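# Hang the wine glass upside down on the rack

## Task

Pick up the wine glass standing on the table and hang it inverted on the rack so that its stem sits deep in a curl that holds no other glass, with the glass resting against the wire and nothing else. The task fails if the glass is thrown, dropped, or slides within the grip by more than roughly a thumb's length. All glasses count as breakable: any glass striking something it was not already in contact with, at the force of a thumb-length fall, may fail the task, and a glass standing on its foot that tips over while no gripper holds it fails the task. The rack must stay upright, and the glass already hanging must remain hanging straight in its own curl. Nothing may end up on or knocked off the table's edge, and the final arrangement has to stay put without the robot supporting it. At the end, open the gripper and pull the arm away.

## Robot and tools

ROBOT. Two 6-joint arms with parallel grippers: left_arm, based at (+0.031, +0.322, 0) m, and right_arm, based at (+0.034, -0.371, 0) m, each turned slightly about z (quat_wxyz (+0.998,0,0,+0.056) and (+0.999,0,0,-0.052)). The names are labels only, not image sides.

FRAME. One scene frame for all readings: origin on the table surface midway between the arms, +x out across the table, +z upward, left_arm on the +y side. Each gripper's fingers extend along its own +z and close along its own y. The reported hand point lies between the pads, about 1 cm short of the fingertips; its printed value can be off, more so when the arm is stretched far.

execute_actions. Argument actions is a list holding zero or one item.
- Empty list: no motion; returns the current state plus camera pictures.
- Action: {"rows": [...], "steps": n}. rows holds 1 to 15 rows; steps is 1 to 15 (default 15) but an action must run at least 10. Each step is 1/30 s and uses one row; if rows run out, the final row repeats.
- Wait: {"steps": n} alone, n up to 300, measured from the previous result and including your reply time.
- Optional pictures: true attaches images to any result.
A refused call moves nothing.

ROW LAYOUT. One flat list of 14 numbers covering both arms every time, even if one arm stays still: left_arm waist, shoulder, elbow, wrist pitch, wrist yaw, wrist roll, grip; then the same seven for right_arm. Joint values are absolute target angles in radians (not offsets), in the same units as Joint positions. Stated ranges per arm: waist -2.618..3.054, shoulder 0.000..3.142, elbow 0.000..3.142, wrist pitch -1.571..1.571, wrist yaw -1.571..1.571, wrist roll -2.094..2.094. The true ends may differ by up to 0.036 rad. A target beyond an end by more than 0.036 and farther out than the joint's current angle makes the call refused; a target past the true end is clipped to it and a "joint sent to its limit" line appears (possibly for an earlier action still running). Friction can leave a joint up to about 0.031 rad short, and smaller changes may not move it.

GRIP NUMBER. An absolute setting from -1 (closed) to +1 (fully open). Pads touch at about -0.94; every millimetre of object width adds about 0.0208. Sending a value below an object's width reading squeezes harder, up to roughly 50-62 N per pad (less for parts under about 5 mm, and a brief spike at first contact). Each gripper has its own fixed offset of up to about 0.02. Keep repeating the closing value in later rows to keep holding.

SPEED. Each joint's command is kept within a fixed lead of its measured angle per step: 0.202 rad waist, 0.258 shoulder, 0.238 elbow, 0.573 wrist pitch, 0.522 wrist yaw and roll. If a step's targets would shift the hand more than 70 mm from where it is, all joints of that arm are scaled back. Large moves therefore take several actions.

TIMING. Each action's result is captured 10 steps before its end; those remaining steps run during your reply. Between calls the arms keep heading for the last row sent until everything is nearly still or a step is HELD; fingers already moving continue.

RESULTS. State line: per arm, end_effector_position (m) and end_effector_quat_wxyz in the scene frame. Joint positions: six angles (rad) and gripper opening in metres (0.093 open to 0.000 closed, about pad spacing when free; on a held rigid object it settles up to ~12 mm below its width, more on round or small items). Joint velocities follow. grip_measured is the motor position on the -1..+1 scale and barely reveals contact. "joint command not followed" means a clearance check altered or blocked some joint targets; HELD marks steps where your row was partly or wholly not sent.

zoom_image: camera (cam_high, cam_low, cam_left_wrist, cam_right_wrist) and region [x0, y0, x1, y1] in pixels from the top-left, at most 504x504; returns a closer view of that camera's newest image. All cameras are 504x504; calibration (K, distortion, T_world_to_cam) is given; wrist camera poses are computed from joint readings and changed values are listed with pictures.

read_manual: optional section "licences"; returns licence text only, no motion.

finished_scene: pass the current scene number. It ends the scene for good and reports success. A reply with no tool call ends everything.

AVOID. Arm-on-arm contact or pressing; knocking anything off the table; dropping, sliding or slamming a glass; toppling a standing glass; tipping the rack or disturbing the hanging glass. Loose objects may occasionally be nudged by outside pushes. Holding loads heats motors: a MOTOR HOT warning from 75 °C, a 10 s arm stop at 90 °C, and at 100 °C the arm goes limp and falls (OVER-TEMPERATURE FAULT).

Each tool is called after ">>>" as name(argument=value, ...) on one line, values as JSON.

## Session

>>> execute_actions(actions=[])

Scene clock: 0.00 s of 4800.00 s.
left_arm: end_effector_position=(+0.1856, +0.5323, +0.3363) grip_measured=+0.988 end_effector_quat_wxyz=(+0.068, +0.090, +0.951, +0.286) | right_arm: end_effector_position=(+0.2548, -0.7092, +0.3922) grip_measured=+1.000 end_effector_quat_wxyz=(+0.542, +0.668, +0.293, +0.416)
Joint positions: left_arm=[ 0.659  1.297  1.803 -1.531 -0.258  1.032  0.093] | right_arm=[-1.19   1.286  1.217 -0.024 -0.789  1.747  0.093]
Joint velocities: left_arm=[ 0.012  0.027  0.002  0.007 -0.007 -0.022  0.   ] | right_arm=[ 0.002 -0.002 -0.002 -0.051 -0.007 -0.037  0.   ]
Motor temperatures (°C, as the motors report them): left_arm=[22 23 24 25 24 25] | right_arm=[22 21 21 23 23 23]

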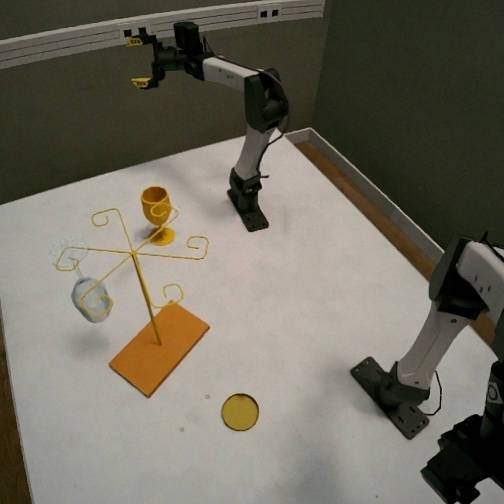

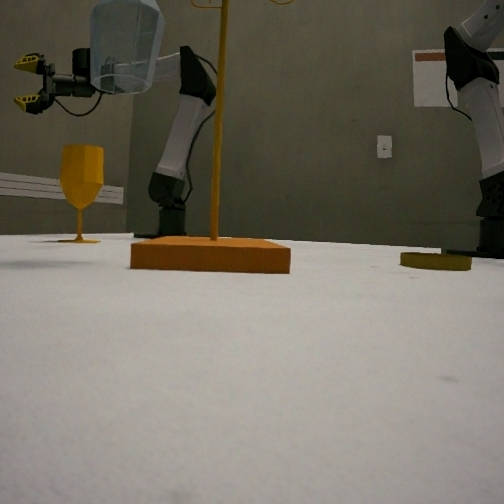

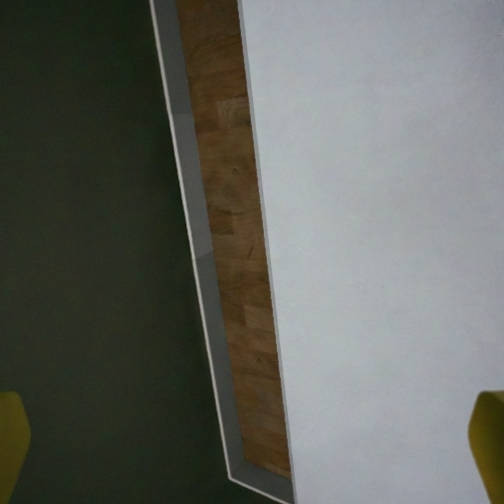

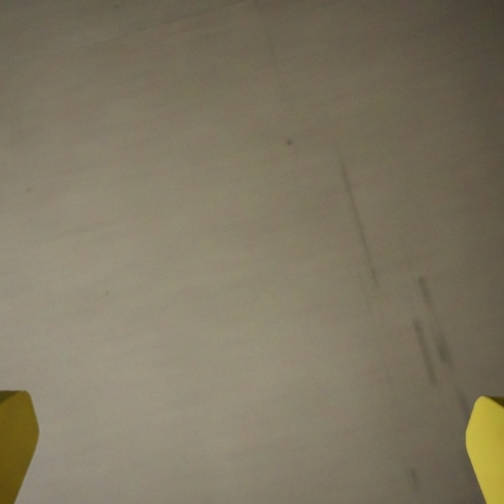

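>>> zoom_image(camera="cam_high", region=[40, 170, 240, 370])

>>> zoom_image(camera="cam_low", region=[30, 0, 310, 280])

Region (40, 170, 240, 370) of cam_high's 504x504 image, scaled by 2.520, with more detail than that image has.

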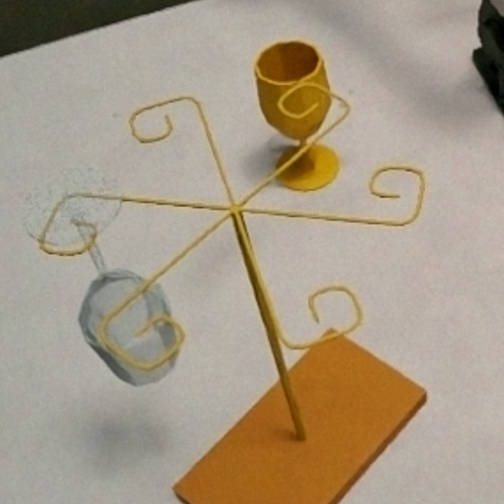

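Region (30, 0, 310, 280) of cam_low's 504x504 image, scaled by 1.800, with more detail than that image has.

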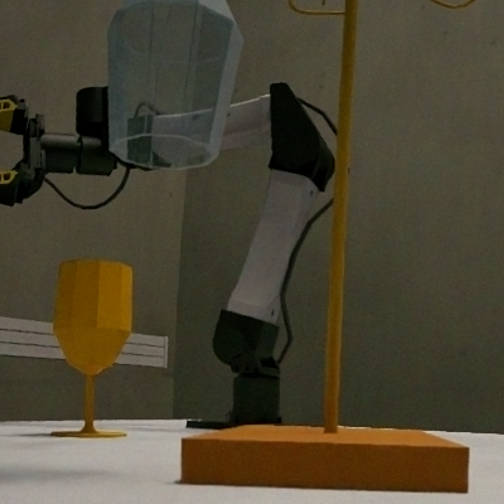

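>>> execute_actions(actions=[{"rows":[[0.659,1.297,1.803,-1.531,-0.258,1.032,1,-0.517,1.512,1.019,-1.078,-1.57,-1.57,1]]}])

>>> execute_actions(actions=[{"steps":60}], pictures=true)

Scene clock: 2.20 s of 4800.00 s.
left_arm: end_effector_position=(+0.1856, +0.5323, +0.3363) grip_measured=+0.988 end_effector_quat_wxyz=(+0.068, +0.090, +0.951, +0.286) | right_arm: end_effector_position=(+0.2942, -0.6759, +0.3375) grip_measured=+1.000 end_effector_quat_wxyz=(+0.450, +0.666, +0.383, +0.455)
Joint positions: left_arm=[ 0.659  1.297  1.803 -1.531 -0.258  1.032  0.093] | right_arm=[-1.104  1.339  1.176 -0.142 -0.927  1.594  0.093]
Joint velocities: left_arm=[-0.012 -0.032 -0.012  0.007 -0.051 -0.007  0.   ] | right_arm=[ 0.632  0.501 -0.422 -1.004 -1.004 -1.018  0.   ]
Motor temperatures (°C, as the motors report them): left_arm=[22 23 25 25 24 25] | right_arm=[22 21 21 23 23 23]
Steps of this call (steps 1 to 61: nothing new was sent; steps 62 to 66: the first 5 steps of this action). Readings (joint positions):
62: left_arm=[0.659 1.297 1.803 -1.531 -0.258 1.032] | right_arm=[-1.184 1.290 1.215 -0.037 -0.806 1.721]
63: left_arm=[0.659 1.297 1.803 -1.531 -0.258 1.032] | right_arm=[-1.169 1.296 1.210 -0.057 -0.833 1.691]
65: left_arm=[0.659 1.297 1.803 -1.531 -0.258 1.032] | right_arm=[-1.127 1.322 1.189 -0.110 -0.894 1.628]
66: the state above

Scene clock: 4.20 s of 4800.00 s.
left_arm: end_effector_position=(+0.1856, +0.5323, +0.3363) grip_measured=+0.988 end_effector_quat_wxyz=(+0.068, +0.090, +0.951, +0.286) | right_arm: end_effector_position=(+0.3365, -0.3775, +0.2433) grip_measured=+1.000 end_effector_quat_wxyz=(+0.628, -0.335, +0.627, +0.316)
Joint positions: left_arm=[ 0.659  1.297  1.803 -1.531 -0.258  1.032  0.093] | right_arm=[-0.51   1.508  1.035 -1.066 -1.561 -1.562  0.093]
Joint velocities: left_arm=[-0.007 -0.012 -0.012 -0.051 -0.037  0.051  0.001] | right_arm=[-0.007 -0.002  0.002  0.007  0.007 -0.066  0.   ]
Motor temperatures (°C, as the motors report them): left_arm=[22 23 25 25 24 25] | right_arm=[22 22 21 23 23 23]
Kept back: nothing.
Steps of this call (steps 1 to 10: the last 10 steps of your previous action; steps 11 to 60: the robot went on to your last target). Readings (joint positions):
1: left_arm=[0.659 1.297 1.803 -1.531 -0.258 1.032] | right_arm=[-1.080 1.357 1.162 -0.178 -0.961 1.558]
2: left_arm=[0.659 1.297 1.803 -1.531 -0.258 1.032] | right_arm=[-1.054 1.376 1.147 -0.218 -0.998 1.518]
4: left_arm=[0.659 1.297 1.803 -1.531 -0.258 1.032] | right_arm=[-0.995 1.415 1.118 -0.311 -1.079 1.430]
8: left_arm=[0.659 1.297 1.803 -1.531 -0.258 1.032] | right_arm=[-0.839 1.478 1.067 -0.553 -1.249 1.206]
60: the state above
camera_calibration (this result's frames):
cam_right_wrist: T_world_to_cam=[[0.824539, -0.564016, 0.0449612, -0.501237], [-0.20131, -0.366703, -0.908297, 0.189266], [0.528782, 0.739875, -0.415903, 0.278618], [0, 0, 0, 1]] pos_world=[0.304062, -0.419444, 0.310324]

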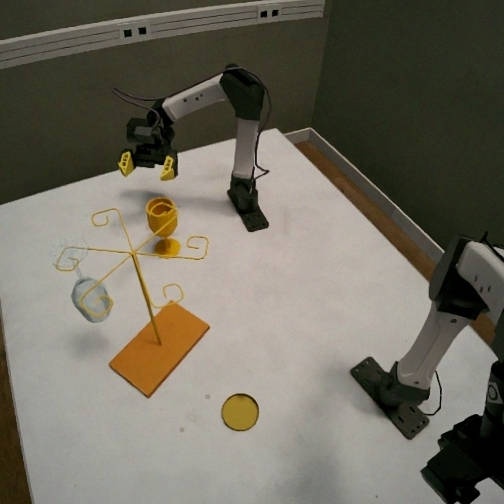

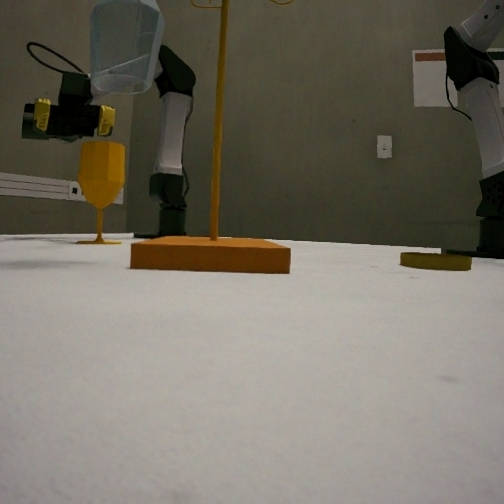

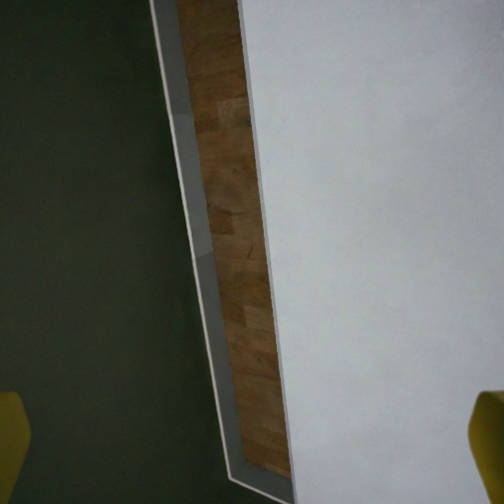

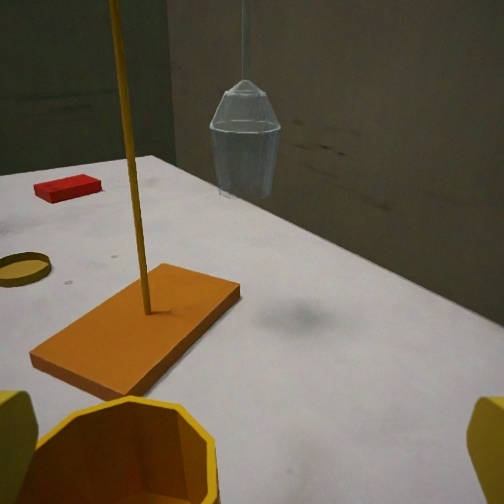

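>>> execute_actions(actions=[{"rows":[[0.659,1.297,1.803,-1.531,-0.258,1.032,1,-0.34,1.53,0.96,-1.0,-1.57,-1.57,1]]}])

>>> execute_actions(actions=[{"steps":25}], pictures=true)

Scene clock: 4.63 s of 4800.00 s.
left_arm: end_effector_position=(+0.1856, +0.5323, +0.3363) grip_measured=+0.988 end_effector_quat_wxyz=(+0.068, +0.090, +0.951, +0.286) | right_arm: end_effector_position=(+0.3293, -0.3246, +0.2278) grip_measured=+1.000 end_effector_quat_wxyz=(+0.595, -0.376, +0.601, +0.379)
Joint positions: left_arm=[ 0.659  1.297  1.803 -1.531 -0.258  1.032  0.093] | right_arm=[-0.341  1.517  0.977 -1.03  -1.566 -1.563  0.093]
Joint velocities: left_arm=[-0.027 -0.032 -0.007  0.066 -0.007 -0.051  0.   ] | right_arm=[ 0.276  0.076 -0.203  0.037 -0.007 -0.007  0.   ]
Motor temperatures (°C, as the motors report them): left_arm=[22 23 25 25 24 25] | right_arm=[22 22 21 23 23 23]
Steps of this call (steps 1 to 8: the robot went on to your last target; steps 9 to 13: the first 5 steps of this action). Readings (joint positions):
9: left_arm=[0.659 1.297 1.803 -1.531 -0.258 1.032] | right_arm=[-0.488 1.508 1.027 -1.051 -1.565 -1.563]
10: left_arm=[0.659 1.297 1.803 -1.531 -0.258 1.032] | right_arm=[-0.440 1.508 1.013 -1.038 -1.566 -1.563]
12: left_arm=[0.659 1.297 1.803 -1.531 -0.258 1.032] | right_arm=[-0.358 1.514 0.985 -1.030 -1.566 -1.563]
13: the state above

Scene clock: 5.47 s of 4800.00 s.
left_arm: end_effector_position=(+0.1856, +0.5323, +0.3363) grip_measured=+0.988 end_effector_quat_wxyz=(+0.068, +0.090, +0.951, +0.286) | right_arm: end_effector_position=(+0.3296, -0.3235, +0.2260) grip_measured=+1.000 end_effector_quat_wxyz=(+0.596, -0.380, +0.598, +0.378)
Joint positions: left_arm=[ 0.659  1.297  1.803 -1.531 -0.258  1.032  0.093] | right_arm=[-0.337  1.519  0.971 -1.014 -1.566 -1.563  0.093]
Joint velocities: left_arm=[ 0.007 -0.022  0.002  0.066 -0.037 -0.051  0.   ] | right_arm=[-0.002  0.002 -0.027 -0.051 -0.022 -0.022  0.   ]
Motor temperatures (°C, as the motors report them): left_arm=[22 23 25 25 24 25] | right_arm=[22 22 22 23 23 23]
Kept back: nothing.
Steps of this call (steps 1 to 10: the last 10 steps of your previous action; steps 11 to 25: the robot went on to your last target). Readings (joint positions):
1: left_arm=[0.659 1.297 1.803 -1.531 -0.258 1.032] | right_arm=[-0.337 1.518 0.972 -1.030 -1.566 -1.563]
2: left_arm=[0.659 1.297 1.803 -1.531 -0.258 1.032] | right_arm=[-0.337 1.519 0.971 -1.028 -1.566 -1.563]
4: left_arm=[0.659 1.297 1.803 -1.531 -0.258 1.032] | right_arm=[-0.337 1.519 0.971 -1.023 -1.566 -1.563]
8: left_arm=[0.659 1.297 1.803 -1.531 -0.258 1.032] | right_arm=[-0.337 1.519 0.971 -1.017 -1.566 -1.563]
25: the state above
camera_calibration (this result's frames):
cam_right_wrist: T_world_to_cam=[[0.910224, -0.413523, 0.0221607, -0.43866], [-0.151681, -0.382711, -0.911332, 0.171096], [0.385338, 0.826155, -0.411076, 0.309198], [0, 0, 0, 1]] pos_world=[0.306085, -0.371361, 0.29275]

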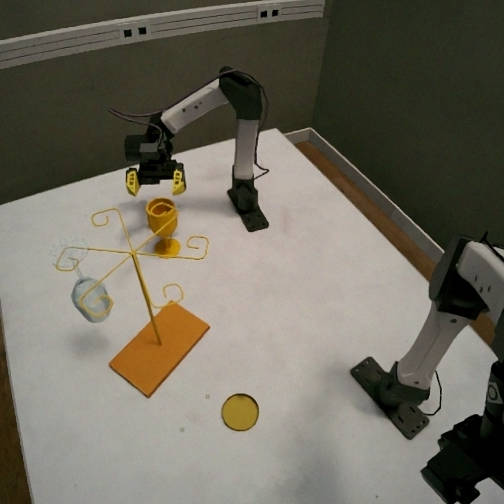

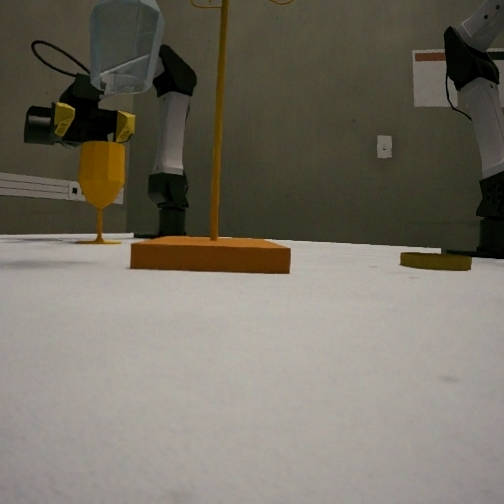

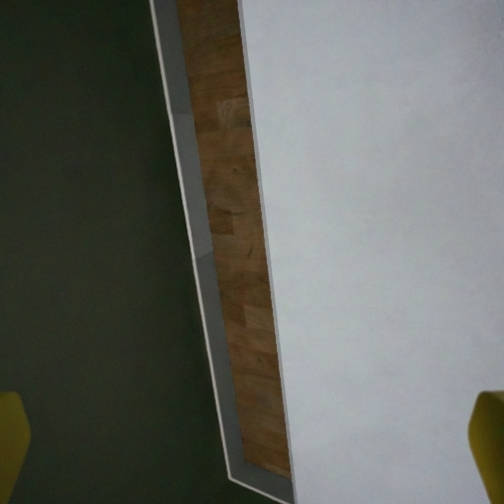

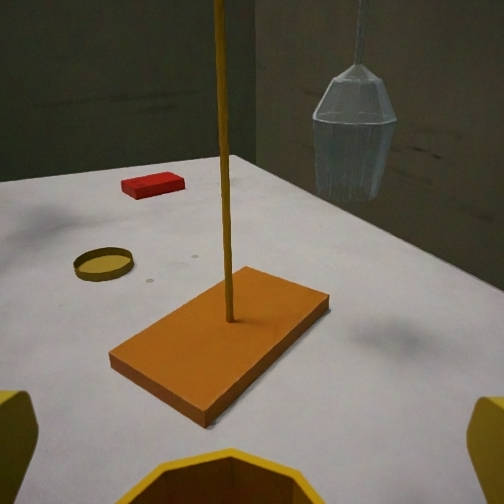

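>>> execute_actions(actions=[{"rows":[[0.659,1.297,1.803,-1.531,-0.258,1.032,1,-0.29,1.55,0.93,-0.95,-1.57,-1.57,1],[0.659,1.297,1.803,-1.531,-0.258,1.032,1,-0.29,1.55,0.93,-0.95,-1.57,-1.57,1],[0.659,1.297,1.803,-1.531,-0.258,1.032,1,-0.29,1.58,0.9,-0.89,-1.57,-1.57,1],[0.659,1.297,1.803,-1.531,-0.258,1.032,1,-0.29,1.6,0.87,-0.84,-1.57,-1.57,1],[0.659,1.297,1.803,-1.531,-0.258,1.032,1,-0.29,1.63,0.85,-0.79,-1.57,-1.57,1],[0.659,1.297,1.803,-1.531,-0.258,1.032,1,-0.29,1.65,0.83,-0.75,-1.57,-1.57,1]]}])

>>> execute_actions(actions=[{"steps":25}], pictures=true)

Scene clock: 6.10 s of 4800.00 s.
left_arm: end_effector_position=(+0.1856, +0.5323, +0.3363) grip_measured=+0.988 end_effector_quat_wxyz=(+0.068, +0.090, +0.951, +0.286) | right_arm: end_effector_position=(+0.3290, -0.3124, +0.2043) grip_measured=+1.000 end_effector_quat_wxyz=(+0.589, -0.388, +0.590, +0.393)
Joint positions: left_arm=[ 0.659  1.297  1.803 -1.531 -0.258  1.032  0.093] | right_arm=[-0.297  1.56   0.914 -0.924 -1.573 -1.563  0.093]
Joint velocities: left_arm=[-0.022  0.017  0.022 -0.022  0.022 -0.007 -0.   ] | right_arm=[ 0.056  0.618 -0.628  0.828 -0.007 -0.022  0.   ]
Motor temperatures (°C, as the motors report them): left_arm=[22 23 25 25 24 25] | right_arm=[22 22 22 23 23 23]
Steps of this call (steps 1 to 14: the robot went on to your last target; steps 15 to 19: the first 5 steps of this action). Readings (joint positions):
15: left_arm=[0.659 1.297 1.803 -1.531 -0.258 1.032] | right_arm=[-0.331 1.520 0.967 -1.005 -1.568 -1.563]
16: left_arm=[0.659 1.297 1.803 -1.531 -0.258 1.032] | right_arm=[-0.320 1.523 0.962 -0.995 -1.568 -1.563]
18: left_arm=[0.659 1.297 1.803 -1.531 -0.258 1.032] | right_arm=[-0.301 1.541 0.935 -0.953 -1.572 -1.563]
19: the state above

Scene clock: 6.93 s of 4800.00 s.
left_arm: end_effector_position=(+0.1856, +0.5323, +0.3363) grip_measured=+0.988 end_effector_quat_wxyz=(+0.068, +0.090, +0.951, +0.286) | right_arm: end_effector_position=(+0.3317, -0.3133, +0.1644) grip_measured=+1.000 end_effector_quat_wxyz=(+0.585, -0.387, +0.594, +0.395)
Joint positions: left_arm=[ 0.659  1.297  1.803 -1.531 -0.258  1.032  0.093] | right_arm=[-0.296  1.651  0.835 -0.765 -1.566 -1.564  0.093]
Joint velocities: left_arm=[-0.012  0.002  0.007 -0.051  0.007 -0.007 -0.001] | right_arm=[-0.002 -0.012 -0.002  0.051 -0.051 -0.066  0.   ]
Motor temperatures (°C, as the motors report them): left_arm=[22 23 25 25 24 25] | right_arm=[22 22 22 23 23 23]
Kept back: nothing.
Steps of this call (steps 1 to 10: the last 10 steps of your previous action; steps 11 to 25: the robot went on to your last target). Readings (joint positions):
1: left_arm=[0.659 1.297 1.803 -1.531 -0.258 1.032] | right_arm=[-0.296 1.584 0.891 -0.892 -1.573 -1.564]
2: left_arm=[0.659 1.297 1.803 -1.531 -0.258 1.032] | right_arm=[-0.296 1.610 0.870 -0.865 -1.572 -1.564]
4: left_arm=[0.659 1.297 1.803 -1.531 -0.258 1.032] | right_arm=[-0.296 1.645 0.842 -0.832 -1.568 -1.564]
8: left_arm=[0.659 1.297 1.803 -1.531 -0.258 1.032] | right_arm=[-0.296 1.651 0.835 -0.793 -1.566 -1.564]
25: the state above
camera_calibration (this result's frames):
cam_right_wrist: T_world_to_cam=[[0.926561, -0.376125, 0.00385336, -0.425647], [-0.151315, -0.382095, -0.911651, 0.119366], [0.344367, 0.844117, -0.410948, 0.293844], [0, 0, 0, 1]] pos_world=[0.311259, -0.362526, 0.231215]

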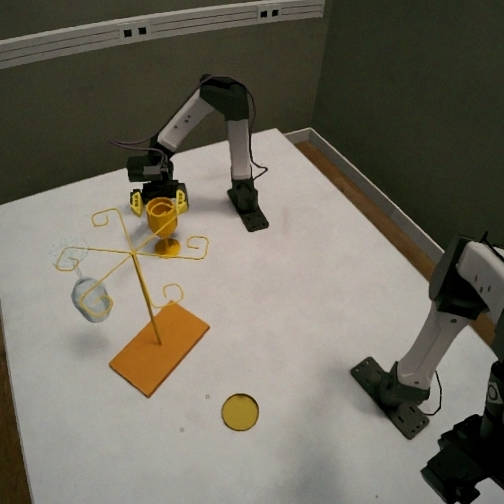

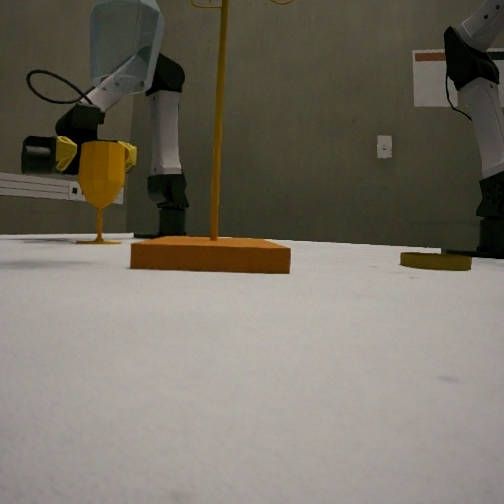

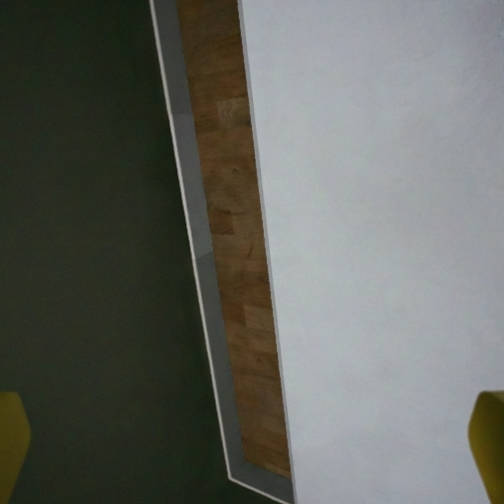

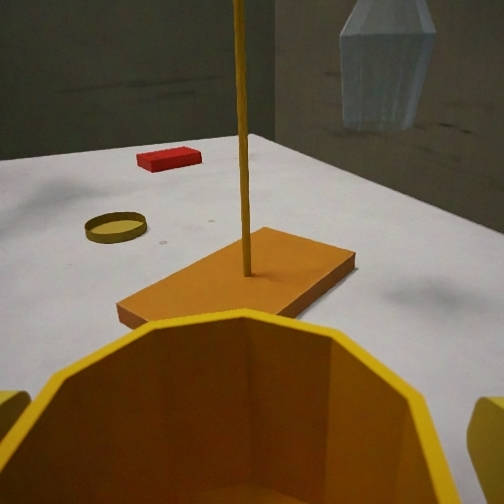

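Real height is about 2 cm lower than printed. I'll go down about 3.5 cm more.

>>> execute_actions(actions=[{"rows":[[0.659,1.297,1.803,-1.531,-0.258,1.032,1,-0.255,1.68,0.8,-0.68,-1.57,-1.57,1],[0.659,1.297,1.803,-1.531,-0.258,1.032,1,-0.255,1.68,0.8,-0.68,-1.57,-1.57,1],[0.659,1.297,1.803,-1.531,-0.258,1.032,1,-0.255,1.71,0.78,-0.63,-1.57,-1.57,1],[0.659,1.297,1.803,-1.531,-0.258,1.032,1,-0.255,1.74,0.755,-0.575,-1.57,-1.57,1]]}])

>>> execute_actions(actions=[{"steps":25}])

>>> execute_actions(actions=[{"rows":[[0.659,1.297,1.803,-1.531,-0.258,1.032,1,-0.255,1.74,0.755,-0.575,-1.57,-1.57,0.3]]}])

>>> execute_actions(actions=[{"rows":[[0.659,1.297,1.803,-1.531,-0.258,1.032,1,-0.255,1.65,0.83,-0.75,-1.57,-1.57,0.3],[0.659,1.297,1.803,-1.531,-0.258,1.032,1,-0.255,1.65,0.83,-0.75,-1.57,-1.57,0.3],[0.659,1.297,1.803,-1.531,-0.258,1.032,1,-0.255,1.6,0.9,-0.87,-1.57,-1.57,0.3],[0.659,1.297,1.803,-1.531,-0.258,1.032,1,-0.3,1.51,1.02,-1.08,-1.57,-1.57,0.3]]}])

>>> execute_actions(actions=[{"steps":25}], pictures=true)

Scene clock: 8.17 s of 4800.00 s.
left_arm: end_effector_position=(+0.1856, +0.5323, +0.3363) grip_measured=+0.988 end_effector_quat_wxyz=(+0.068, +0.090, +0.951, +0.286) | right_arm: end_effector_position=(+0.3301, -0.3034, +0.1476) grip_measured=+1.000 end_effector_quat_wxyz=(+0.582, -0.400, +0.583, +0.402)
Joint positions: left_arm=[ 0.659  1.297  1.803 -1.531 -0.258  1.032  0.093] | right_arm=[-0.262  1.693  0.797 -0.671 -1.57  -1.564  0.093]
Joint velocities: left_arm=[-0.007  0.007 -0.002 -0.022  0.051 -0.095  0.001] | right_arm=[ 0.042  0.564 -0.379  0.652  0.022 -0.007  0.   ]
Motor temperatures (°C, as the motors report them): left_arm=[22 23 25 26 24 25] | right_arm=[22 22 22 23 23 23]
Steps of this call (steps 1 to 15: the robot went on to your last target; steps 16 to 32: nothing new was sent; steps 33 to 37: the first 5 steps of this action). Readings (joint positions):
33: left_arm=[0.659 1.297 1.803 -1.531 -0.258 1.032] | right_arm=[-0.291 1.652 0.832 -0.752 -1.567 -1.564]
34: left_arm=[0.659 1.297 1.803 -1.531 -0.258 1.032] | right_arm=[-0.282 1.655 0.828 -0.739 -1.567 -1.564]
36: left_arm=[0.659 1.297 1.803 -1.531 -0.258 1.032] | right_arm=[-0.265 1.676 0.810 -0.694 -1.570 -1.564]
37: the state above

Scene clock: 9.00 s of 4800.00 s.
left_arm: end_effector_position=(+0.1856, +0.5323, +0.3363) grip_measured=+0.988 end_effector_quat_wxyz=(+0.068, +0.090, +0.951, +0.286) | right_arm: end_effector_position=(+0.3294, -0.3029, +0.1313) grip_measured=+1.000 end_effector_quat_wxyz=(+0.582, -0.403, +0.582, +0.400)
Joint positions: left_arm=[ 0.659  1.297  1.803 -1.531 -0.258  1.032  0.093] | right_arm=[-0.261  1.735  0.764 -0.589 -1.569 -1.564  0.093]
Joint velocities: left_arm=[ 0.007  0.007 -0.002  0.007  0.007  0.037 -0.   ] | right_arm=[-0.007  0.017  0.007 -0.081  0.022 -0.037  0.   ]
Motor temperatures (°C, as the motors report them): left_arm=[22 23 25 26 24 25] | right_arm=[22 22 22 23 23 23]
Kept back: nothing.
Steps of this call (steps 1 to 10: the last 10 steps of your previous action; steps 11 to 25: the robot went on to your last target). Readings (joint positions):
1: left_arm=[0.659 1.297 1.803 -1.531 -0.258 1.032] | right_arm=[-0.261 1.711 0.785 -0.654 -1.570 -1.564]
2: left_arm=[0.659 1.297 1.803 -1.531 -0.258 1.032] | right_arm=[-0.261 1.724 0.775 -0.643 -1.570 -1.564]
4: left_arm=[0.659 1.297 1.803 -1.531 -0.258 1.032] | right_arm=[-0.261 1.735 0.765 -0.628 -1.569 -1.564]
8: left_arm=[0.659 1.297 1.803 -1.531 -0.258 1.032] | right_arm=[-0.261 1.735 0.764 -0.605 -1.569 -1.564]
25: the state above

Scene clock: 9.17 s of 4800.00 s.
left_arm: end_effector_position=(+0.1856, +0.5323, +0.3363) grip_measured=+0.988 end_effector_quat_wxyz=(+0.068, +0.090, +0.951, +0.286) | right_arm: end_effector_position=(+0.3295, -0.3030, +0.1314) grip_measured=+0.495 end_effector_quat_wxyz=(+0.583, -0.403, +0.582, +0.399)
Joint positions: left_arm=[ 0.659  1.297  1.803 -1.531 -0.258  1.032  0.093] | right_arm=[-0.261  1.735  0.764 -0.588 -1.569 -1.564  0.069]
Joint velocities: left_arm=[-0.007 -0.017  0.027 -0.051 -0.022  0.051 -0.001] | right_arm=[-0.007  0.002 -0.027 -0.022 -0.037 -0.022 -0.   ]
Motor temperatures (°C, as the motors report them): left_arm=[22 23 25 26 24 25] | right_arm=[22 22 22 23 23 23]
Steps of this call (steps 1 to 5: the first 5 steps of this action). Readings (joint positions):
1: left_arm=[0.659 1.297 1.803 -1.531 -0.258 1.032] | right_arm=[-0.261 1.735 0.764 -0.589 -1.569 -1.564]
2: left_arm=[0.659 1.297 1.803 -1.531 -0.258 1.032] | right_arm=[-0.261 1.735 0.764 -0.588 -1.569 -1.564]
4: left_arm=[0.659 1.297 1.803 -1.531 -0.258 1.032] | right_arm=[-0.261 1.735 0.764 -0.588 -1.569 -1.564]
5: the state above

Scene clock: 9.67 s of 4800.00 s.
left_arm: end_effector_position=(+0.1856, +0.5323, +0.3363) grip_measured=+0.988 end_effector_quat_wxyz=(+0.068, +0.090, +0.951, +0.286) | right_arm: end_effector_position=(+0.3355, -0.3078, +0.1771) grip_measured=+0.495 end_effector_quat_wxyz=(+0.580, -0.408, +0.588, +0.389)
Joint positions: left_arm=[ 0.659  1.297  1.803 -1.531 -0.258  1.032  0.093] | right_arm=[-0.27   1.629  0.885 -0.806 -1.546 -1.566  0.069]
Joint velocities: left_arm=[-0.022  0.027 -0.007  0.066 -0.037  0.022 -0.   ] | right_arm=[-0.237 -1.048  1.424 -1.59   0.007 -0.022 -0.   ]
Motor temperatures (°C, as the motors report them): left_arm=[22 23 25 26 24 25] | right_arm=[22 22 22 23 23 23]
Steps of this call (steps 1 to 10: the last 10 steps of your previous action; steps 11 to 15: the first 5 steps of this action). Readings (joint positions):
11: left_arm=[0.659 1.297 1.803 -1.531 -0.258 1.032] | right_arm=[-0.261 1.728 0.771 -0.613 -1.564 -1.565]
12: left_arm=[0.659 1.297 1.803 -1.531 -0.258 1.032] | right_arm=[-0.261 1.713 0.780 -0.642 -1.561 -1.565]
14: left_arm=[0.659 1.297 1.803 -1.531 -0.258 1.032] | right_arm=[-0.264 1.663 0.838 -0.748 -1.549 -1.566]
15: the state above

Scene clock: 10.50 s of 4800.00 s.
left_arm: end_effector_position=(+0.1856, +0.5323, +0.3363) grip_measured=+0.988 end_effector_quat_wxyz=(+0.068, +0.090, +0.951, +0.286) | right_arm: end_effector_position=(+0.3291, -0.3121, +0.2426) grip_measured=+0.495 end_effector_quat_wxyz=(+0.592, -0.398, +0.587, +0.384)
Joint positions: left_arm=[ 0.659  1.297  1.803 -1.531 -0.258  1.032  0.093] | right_arm=[-0.295  1.503  1.025 -1.067 -1.566 -1.566  0.069]
Joint velocities: left_arm=[-0.002 -0.012  0.017 -0.007 -0.051  0.051 -0.001] | right_arm=[ 0.007 -0.002 -0.002  0.007  0.022  0.007  0.   ]
Motor temperatures (°C, as the motors report them): left_arm=[22 23 25 26 24 25] | right_arm=[22 22 22 23 23 23]
Kept back: nothing.
Steps of this call (steps 1 to 10: the last 10 steps of your previous action; steps 11 to 25: the robot went on to your last target). Readings (joint positions):
1: left_arm=[0.659 1.297 1.803 -1.531 -0.258 1.032] | right_arm=[-0.279 1.592 0.933 -0.855 -1.546 -1.566]
2: left_arm=[0.659 1.297 1.803 -1.531 -0.258 1.032] | right_arm=[-0.287 1.558 0.974 -0.890 -1.551 -1.566]
4: left_arm=[0.659 1.297 1.803 -1.531 -0.258 1.032] | right_arm=[-0.295 1.511 1.019 -0.941 -1.564 -1.566]
8: left_arm=[0.659 1.297 1.803 -1.531 -0.258 1.032] | right_arm=[-0.295 1.503 1.025 -1.016 -1.566 -1.566]
25: the state above
camera_calibration (this result's frames):
cam_right_wrist: T_world_to_cam=[[0.925919, -0.375424, 0.0415988, -0.43179], [-0.11959, -0.395836, -0.910501, 0.175714], [0.358291, 0.838075, -0.41141, 0.319507], [0, 0, 0, 1]] pos_world=[0.30634, -0.360321, 0.309398]

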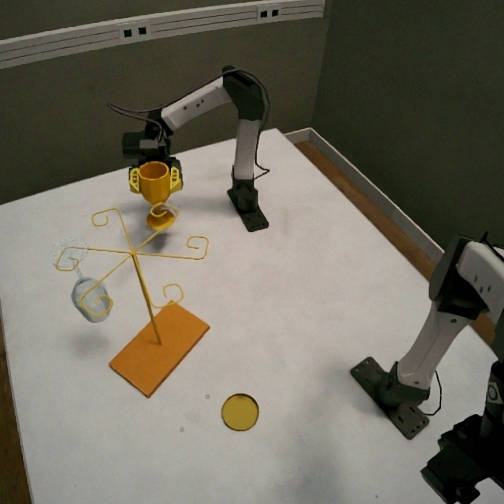

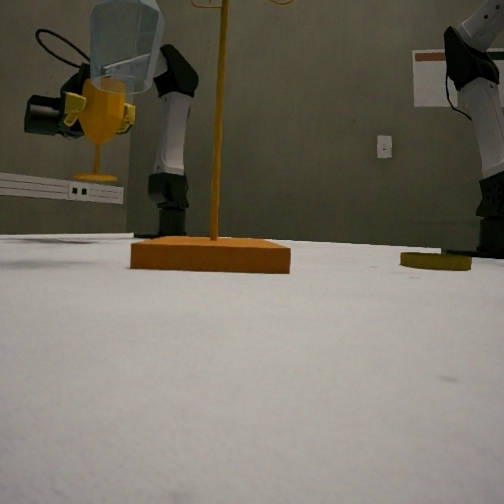

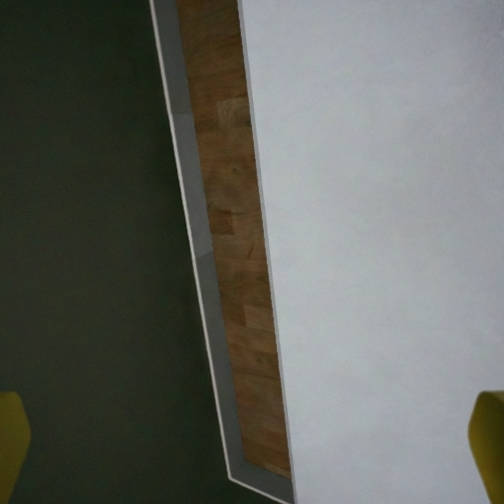

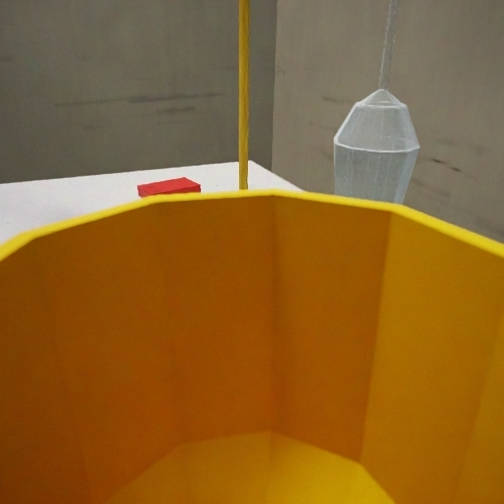

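>>> execute_actions(actions=[{"rows":[[0.659,1.297,1.803,-1.531,-0.258,1.032,1,-0.3,1.51,1.02,-1.08,-1.57,1.57,0.3]]}])

>>> execute_actions(actions=[{"steps":30}])

>>> execute_actions(actions=[{"rows":[[0.659,1.297,1.803,-1.531,-0.258,1.032,1,0.08,2.207,2.057,-1.42,-1.57,1.57,0.3]]}])

>>> execute_actions(actions=[{"steps":40}], pictures=true)

Scene clock: 11.33 s of 4800.00 s.
left_arm: end_effector_position=(+0.1856, +0.5323, +0.3363) grip_measured=+0.988 end_effector_quat_wxyz=(+0.068, +0.090, +0.951, +0.286) | right_arm: end_effector_position=(+0.3290, -0.3120, +0.2424) grip_measured=+0.495 end_effector_quat_wxyz=(+0.482, -0.246, +0.665, +0.514)
Joint positions: left_arm=[ 0.659  1.297  1.803 -1.531 -0.258  1.032  0.093] | right_arm=[-0.295  1.503  1.025 -1.068 -1.564 -1.084  0.069]
Joint velocities: left_arm=[ 0.012 -0.007 -0.022 -0.007  0.037 -0.037  0.   ] | right_arm=[-0.002 -0.012  0.002 -0.007  0.037  2.835  0.001]
Motor temperatures (°C, as the motors report them): left_arm=[22 23 25 26 24 25] | right_arm=[22 22 22 23 24 23]
Steps of this call (steps 1 to 15: the robot went on to your last target; steps 16 to 20: nothing new was sent; steps 21 to 25: the first 5 steps of this action). Readings (joint positions):
21: left_arm=[0.659 1.297 1.803 -1.531 -0.258 1.032] | right_arm=[-0.295 1.503 1.025 -1.066 -1.565 -1.483]
22: left_arm=[0.659 1.297 1.803 -1.531 -0.258 1.032] | right_arm=[-0.295 1.503 1.025 -1.067 -1.565 -1.383]
24: left_arm=[0.659 1.297 1.803 -1.531 -0.258 1.032] | right_arm=[-0.295 1.503 1.025 -1.068 -1.564 -1.183]
25: the state above

Scene clock: 12.33 s of 4800.00 s.
left_arm: end_effector_position=(+0.1856, +0.5323, +0.3363) grip_measured=+0.988 end_effector_quat_wxyz=(+0.068, +0.090, +0.951, +0.286) | right_arm: end_effector_position=(+0.3289, -0.3120, +0.2419) grip_measured=+0.496 end_effector_quat_wxyz=(-0.356, +0.570, +0.425, +0.607)
Joint positions: left_arm=[ 0.659  1.297  1.803 -1.531 -0.258  1.032  0.093] | right_arm=[-0.295  1.503  1.025 -1.069 -1.561  1.485  0.069]
Joint velocities: left_arm=[-0.002 -0.002 -0.007  0.007 -0.007  0.022 -0.   ] | right_arm=[-0.027  0.002  0.007 -0.037  0.007  0.564  0.   ]
Motor temperatures (°C, as the motors report them): left_arm=[22 23 25 26 24 25] | right_arm=[22 22 22 23 24 23]
Kept back: nothing.
Steps of this call (steps 1 to 10: the last 10 steps of your previous action; steps 11 to 30: the robot went on to your last target). Readings (joint positions):
1: left_arm=[0.659 1.297 1.803 -1.531 -0.258 1.032] | right_arm=[-0.295 1.503 1.025 -1.068 -1.564 -0.984]
2: left_arm=[0.659 1.297 1.803 -1.531 -0.258 1.032] | right_arm=[-0.295 1.503 1.025 -1.068 -1.564 -0.885]
4: left_arm=[0.659 1.297 1.803 -1.531 -0.258 1.032] | right_arm=[-0.295 1.503 1.025 -1.068 -1.564 -0.687]
8: left_arm=[0.659 1.297 1.803 -1.531 -0.258 1.032] | right_arm=[-0.295 1.503 1.025 -1.068 -1.563 -0.291]
30: the state above

Scene clock: 12.50 s of 4800.00 s.
left_arm: end_effector_position=(+0.1856, +0.5323, +0.3363) grip_measured=+0.988 end_effector_quat_wxyz=(+0.068, +0.090, +0.951, +0.286) | right_arm: end_effector_position=(+0.3858, -0.2419, +0.2361) grip_measured=+0.496 end_effector_quat_wxyz=(+0.509, -0.565, -0.429, -0.488)
Joint positions: left_arm=[ 0.659  1.297  1.803 -1.531 -0.258  1.032  0.093] | right_arm=[-0.012  1.888  1.43  -1.302 -1.565  1.538  0.069]
Joint velocities: left_arm=[-0.002  0.002 -0.002 -0.051 -0.066  0.022 -0.   ] | right_arm=[ 1.624  2.606  2.625 -0.491 -0.095  0.212 -0.002]
Motor temperatures (°C, as the motors report them): left_arm=[22 23 26 26 24 25] | right_arm=[22 22 22 23 24 23]
Steps of this call (steps 1 to 5: the first 5 steps of this action). Readings (joint positions):
1: left_arm=[0.659 1.297 1.803 -1.531 -0.258 1.032] | right_arm=[-0.268 1.542 1.070 -1.144 -1.554 1.498]
2: left_arm=[0.659 1.297 1.803 -1.531 -0.258 1.032] | right_arm=[-0.207 1.619 1.157 -1.212 -1.558 1.513]
4: left_arm=[0.659 1.297 1.803 -1.531 -0.258 1.032] | right_arm=[-0.072 1.797 1.340 -1.278 -1.563 1.531]
5: the state above

Scene clock: 13.83 s of 4800.00 s.
left_arm: end_effector_position=(+0.1856, +0.5323, +0.3363) grip_measured=+0.988 end_effector_quat_wxyz=(+0.068, +0.090, +0.951, +0.286) | right_arm: end_effector_position=(+0.4656, -0.2112, +0.2729) grip_measured=+0.496 end_effector_quat_wxyz=(+0.487, -0.503, -0.502, -0.507)
Joint positions: left_arm=[ 0.659  1.297  1.803 -1.531 -0.258  1.032  0.093] | right_arm=[ 0.082  2.203  2.05  -1.407 -1.561  1.563  0.069]
Joint velocities: left_arm=[ 0.002  0.012  0.002  0.007  0.037 -0.007  0.   ] | right_arm=[-0.007 -0.002  0.007  0.007  0.007  0.037  0.001]
Motor temperatures (°C, as the motors report them): left_arm=[22 23 26 26 24 25] | right_arm=[22 23 22 23 24 23]
Kept back: nothing.
Steps of this call (steps 1 to 10: the last 10 steps of your previous action; steps 11 to 40: the robot went on to your last target). Readings (joint positions):
1: left_arm=[0.659 1.297 1.803 -1.531 -0.258 1.032] | right_arm=[0.036 1.980 1.521 -1.322 -1.566 1.543]
2: left_arm=[0.659 1.297 1.803 -1.531 -0.258 1.032] | right_arm=[0.070 2.068 1.611 -1.336 -1.566 1.547]
4: left_arm=[0.659 1.297 1.803 -1.531 -0.258 1.032] | right_arm=[0.100 2.203 1.769 -1.352 -1.558 1.554]
8: left_arm=[0.659 1.297 1.803 -1.531 -0.258 1.032] | right_arm=[0.091 2.260 1.991 -1.367 -1.545 1.560]
40: the state above
camera_calibration (this result's frames):
cam_right_wrist: T_world_to_cam=[[-0.998608, 0.0343336, -0.0400321, 0.483284], [-0.0503836, -0.396781, 0.91653, -0.271512], [0.0155838, 0.917271, 0.397959, 0.153922], [0, 0, 0, 1]] pos_world=[0.466533, -0.265512, 0.20694]

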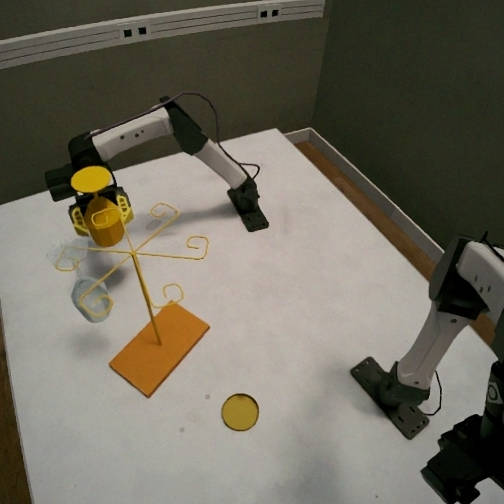

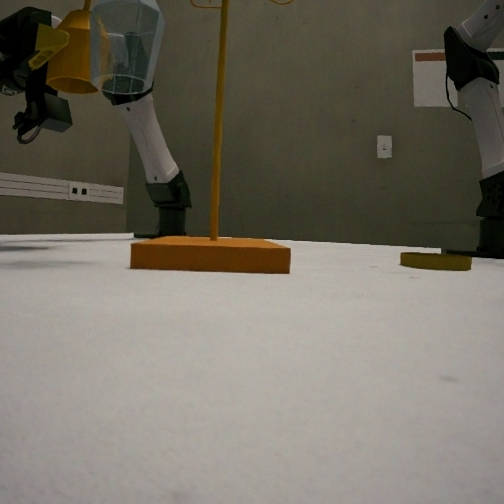

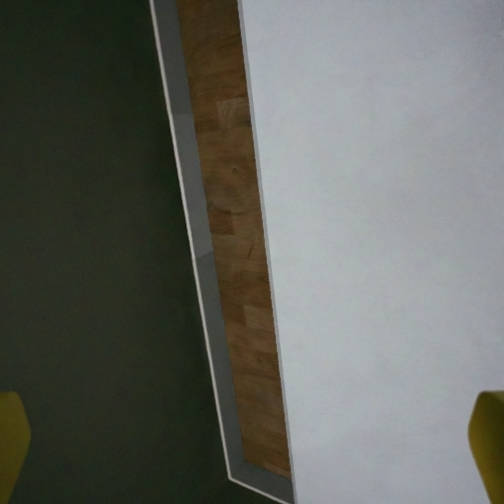

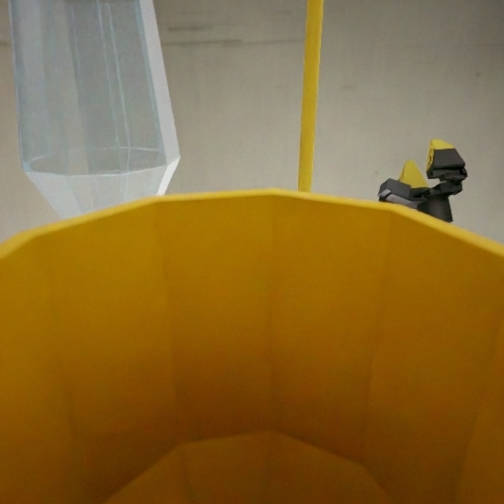

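>>> execute_actions(actions=[{"rows":[[0.659,1.297,1.803,-1.531,-0.258,1.032,1,0.08,2.157,1.98,-1.39,-1.57,1.57,0.3],[0.659,1.297,1.803,-1.531,-0.258,1.032,1,0.08,2.157,1.98,-1.39,-1.57,1.57,0.3],[0.659,1.297,1.803,-1.531,-0.258,1.032,1,0.1,2.107,1.9,-1.36,-1.57,1.57,0.3],[0.659,1.297,1.803,-1.531,-0.258,1.032,1,0.12,2.107,1.9,-1.36,-1.57,1.57,0.3],[0.659,1.297,1.803,-1.531,-0.258,1.032,1,0.14,2.057,1.82,-1.33,-1.57,1.57,0.3],[0.659,1.297,1.803,-1.531,-0.258,1.032,1,0.16,2.057,1.82,-1.33,-1.57,1.57,0.3],[0.659,1.297,1.803,-1.531,-0.258,1.032,1,0.19,2.057,1.82,-1.33,-1.57,1.57,0.3]]}])

>>> execute_actions(actions=[{"steps":25}], pictures=true)

>>> zoom_image(camera="cam_high", region=[70, 150, 210, 290])

Scene clock: 14.63 s of 4800.00 s.
left_arm: end_effector_position=(+0.1856, +0.5323, +0.3363) grip_measured=+0.988 end_effector_quat_wxyz=(+0.068, +0.090, +0.951, +0.286) | right_arm: end_effector_position=(+0.4474, -0.2061, +0.2651) grip_measured=+0.496 end_effector_quat_wxyz=(+0.500, -0.509, -0.495, -0.495)
Joint positions: left_arm=[ 0.659  1.297  1.803 -1.531 -0.258  1.032  0.093] | right_arm=[ 0.094  2.136  1.912 -1.373 -1.562  1.564  0.069]
Joint velocities: left_arm=[-0.007 -0.002 -0.022  0.051 -0.066  0.051 -0.   ] | right_arm=[ 0.227 -0.711 -1.341  0.3    0.007 -0.051 -0.002]
Motor temperatures (°C, as the motors report them): left_arm=[22 23 26 26 24 25] | right_arm=[22 23 22 23 24 23]
Steps of this call (steps 1 to 15: the robot went on to your last target; steps 16 to 19: nothing new was sent; steps 20 to 24: the first 5 steps of this action). Readings (joint positions):
20: left_arm=[0.659 1.297 1.803 -1.531 -0.258 1.032] | right_arm=[0.082 2.197 2.038 -1.401 -1.562 1.563]
21: left_arm=[0.659 1.297 1.803 -1.531 -0.258 1.032] | right_arm=[0.082 2.189 2.020 -1.400 -1.562 1.563]
23: left_arm=[0.659 1.297 1.803 -1.531 -0.258 1.032] | right_arm=[0.086 2.157 1.953 -1.386 -1.562 1.564]
24: the state above

Scene clock: 15.47 s of 4800.00 s.
left_arm: end_effector_position=(+0.1856, +0.5323, +0.3363) grip_measured=+0.988 end_effector_quat_wxyz=(+0.068, +0.090, +0.951, +0.286) | right_arm: end_effector_position=(+0.4158, -0.1657, +0.2683) grip_measured=+0.496 end_effector_quat_wxyz=(+0.522, -0.481, -0.524, -0.471)
Joint positions: left_arm=[ 0.659  1.297  1.803 -1.531 -0.258  1.032  0.093] | right_arm=[ 0.197  2.077  1.836 -1.344 -1.559  1.564  0.069]
Joint velocities: left_arm=[-0.017 -0.017 -0.007  0.037  0.022  0.066  0.   ] | right_arm=[ 0.007 -0.002  0.007  0.066 -0.022 -0.022 -0.001]
Motor temperatures (°C, as the motors report them): left_arm=[22 23 26 26 24 25] | right_arm=[22 23 22 23 24 23]
Kept back: nothing.
Steps of this call (steps 1 to 10: the last 10 steps of your previous action; steps 11 to 25: the robot went on to your last target). Readings (joint positions):
1: left_arm=[0.659 1.297 1.803 -1.531 -0.258 1.032] | right_arm=[0.106 2.114 1.874 -1.369 -1.561 1.564]
2: left_arm=[0.659 1.297 1.803 -1.531 -0.258 1.032] | right_arm=[0.125 2.099 1.851 -1.369 -1.559 1.564]
4: left_arm=[0.659 1.297 1.803 -1.531 -0.258 1.032] | right_arm=[0.167 2.084 1.836 -1.365 -1.559 1.564]
8: left_arm=[0.659 1.297 1.803 -1.531 -0.258 1.032] | right_arm=[0.203 2.077 1.836 -1.354 -1.559 1.564]
25: the state above
camera_calibration (this result's frames):
cam_right_wrist: T_world_to_cam=[[-0.996709, -0.0800191, -0.0129802, 0.40477], [0.0198563, -0.396231, 0.917936, -0.28118], [-0.0785956, 0.914657, 0.396515, 0.153897], [0, 0, 0, 1]] pos_world=[0.421117, -0.219786, 0.202337]

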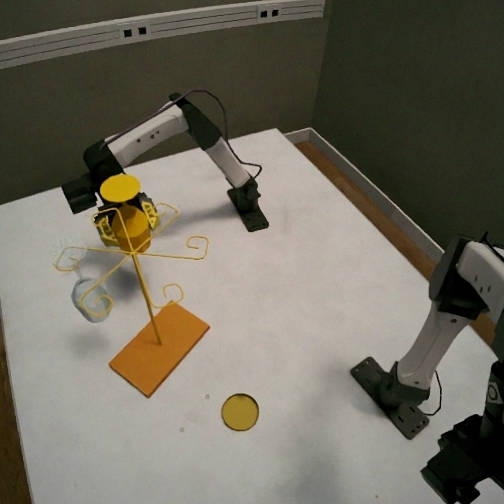

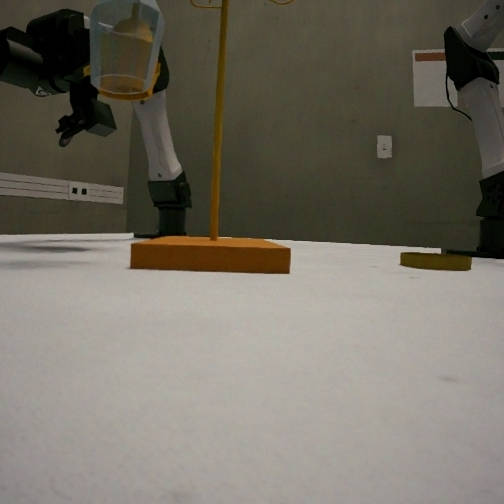

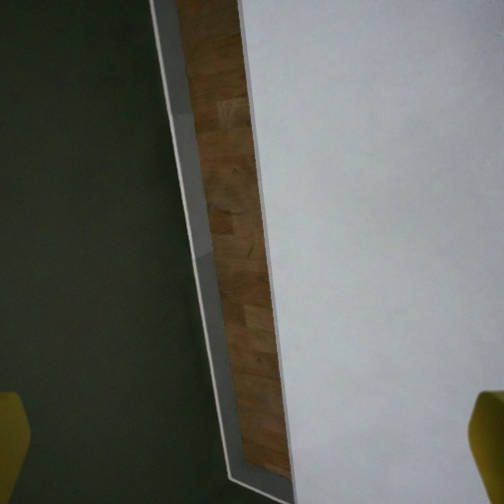

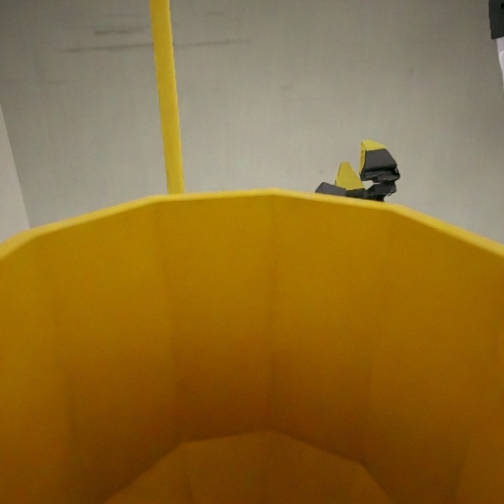

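Region (70, 150, 210, 290) of cam_high's 504x504 image, scaled by 3.600, with more detail than that image has.

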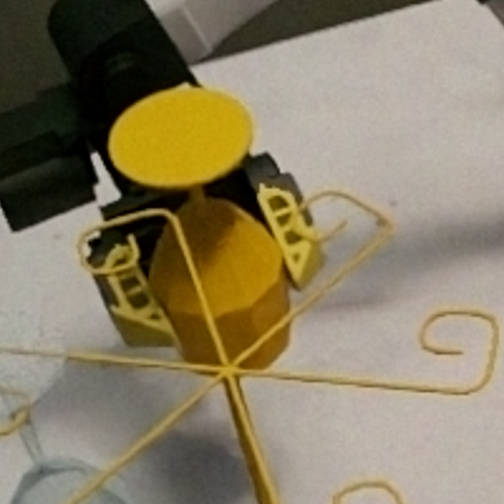

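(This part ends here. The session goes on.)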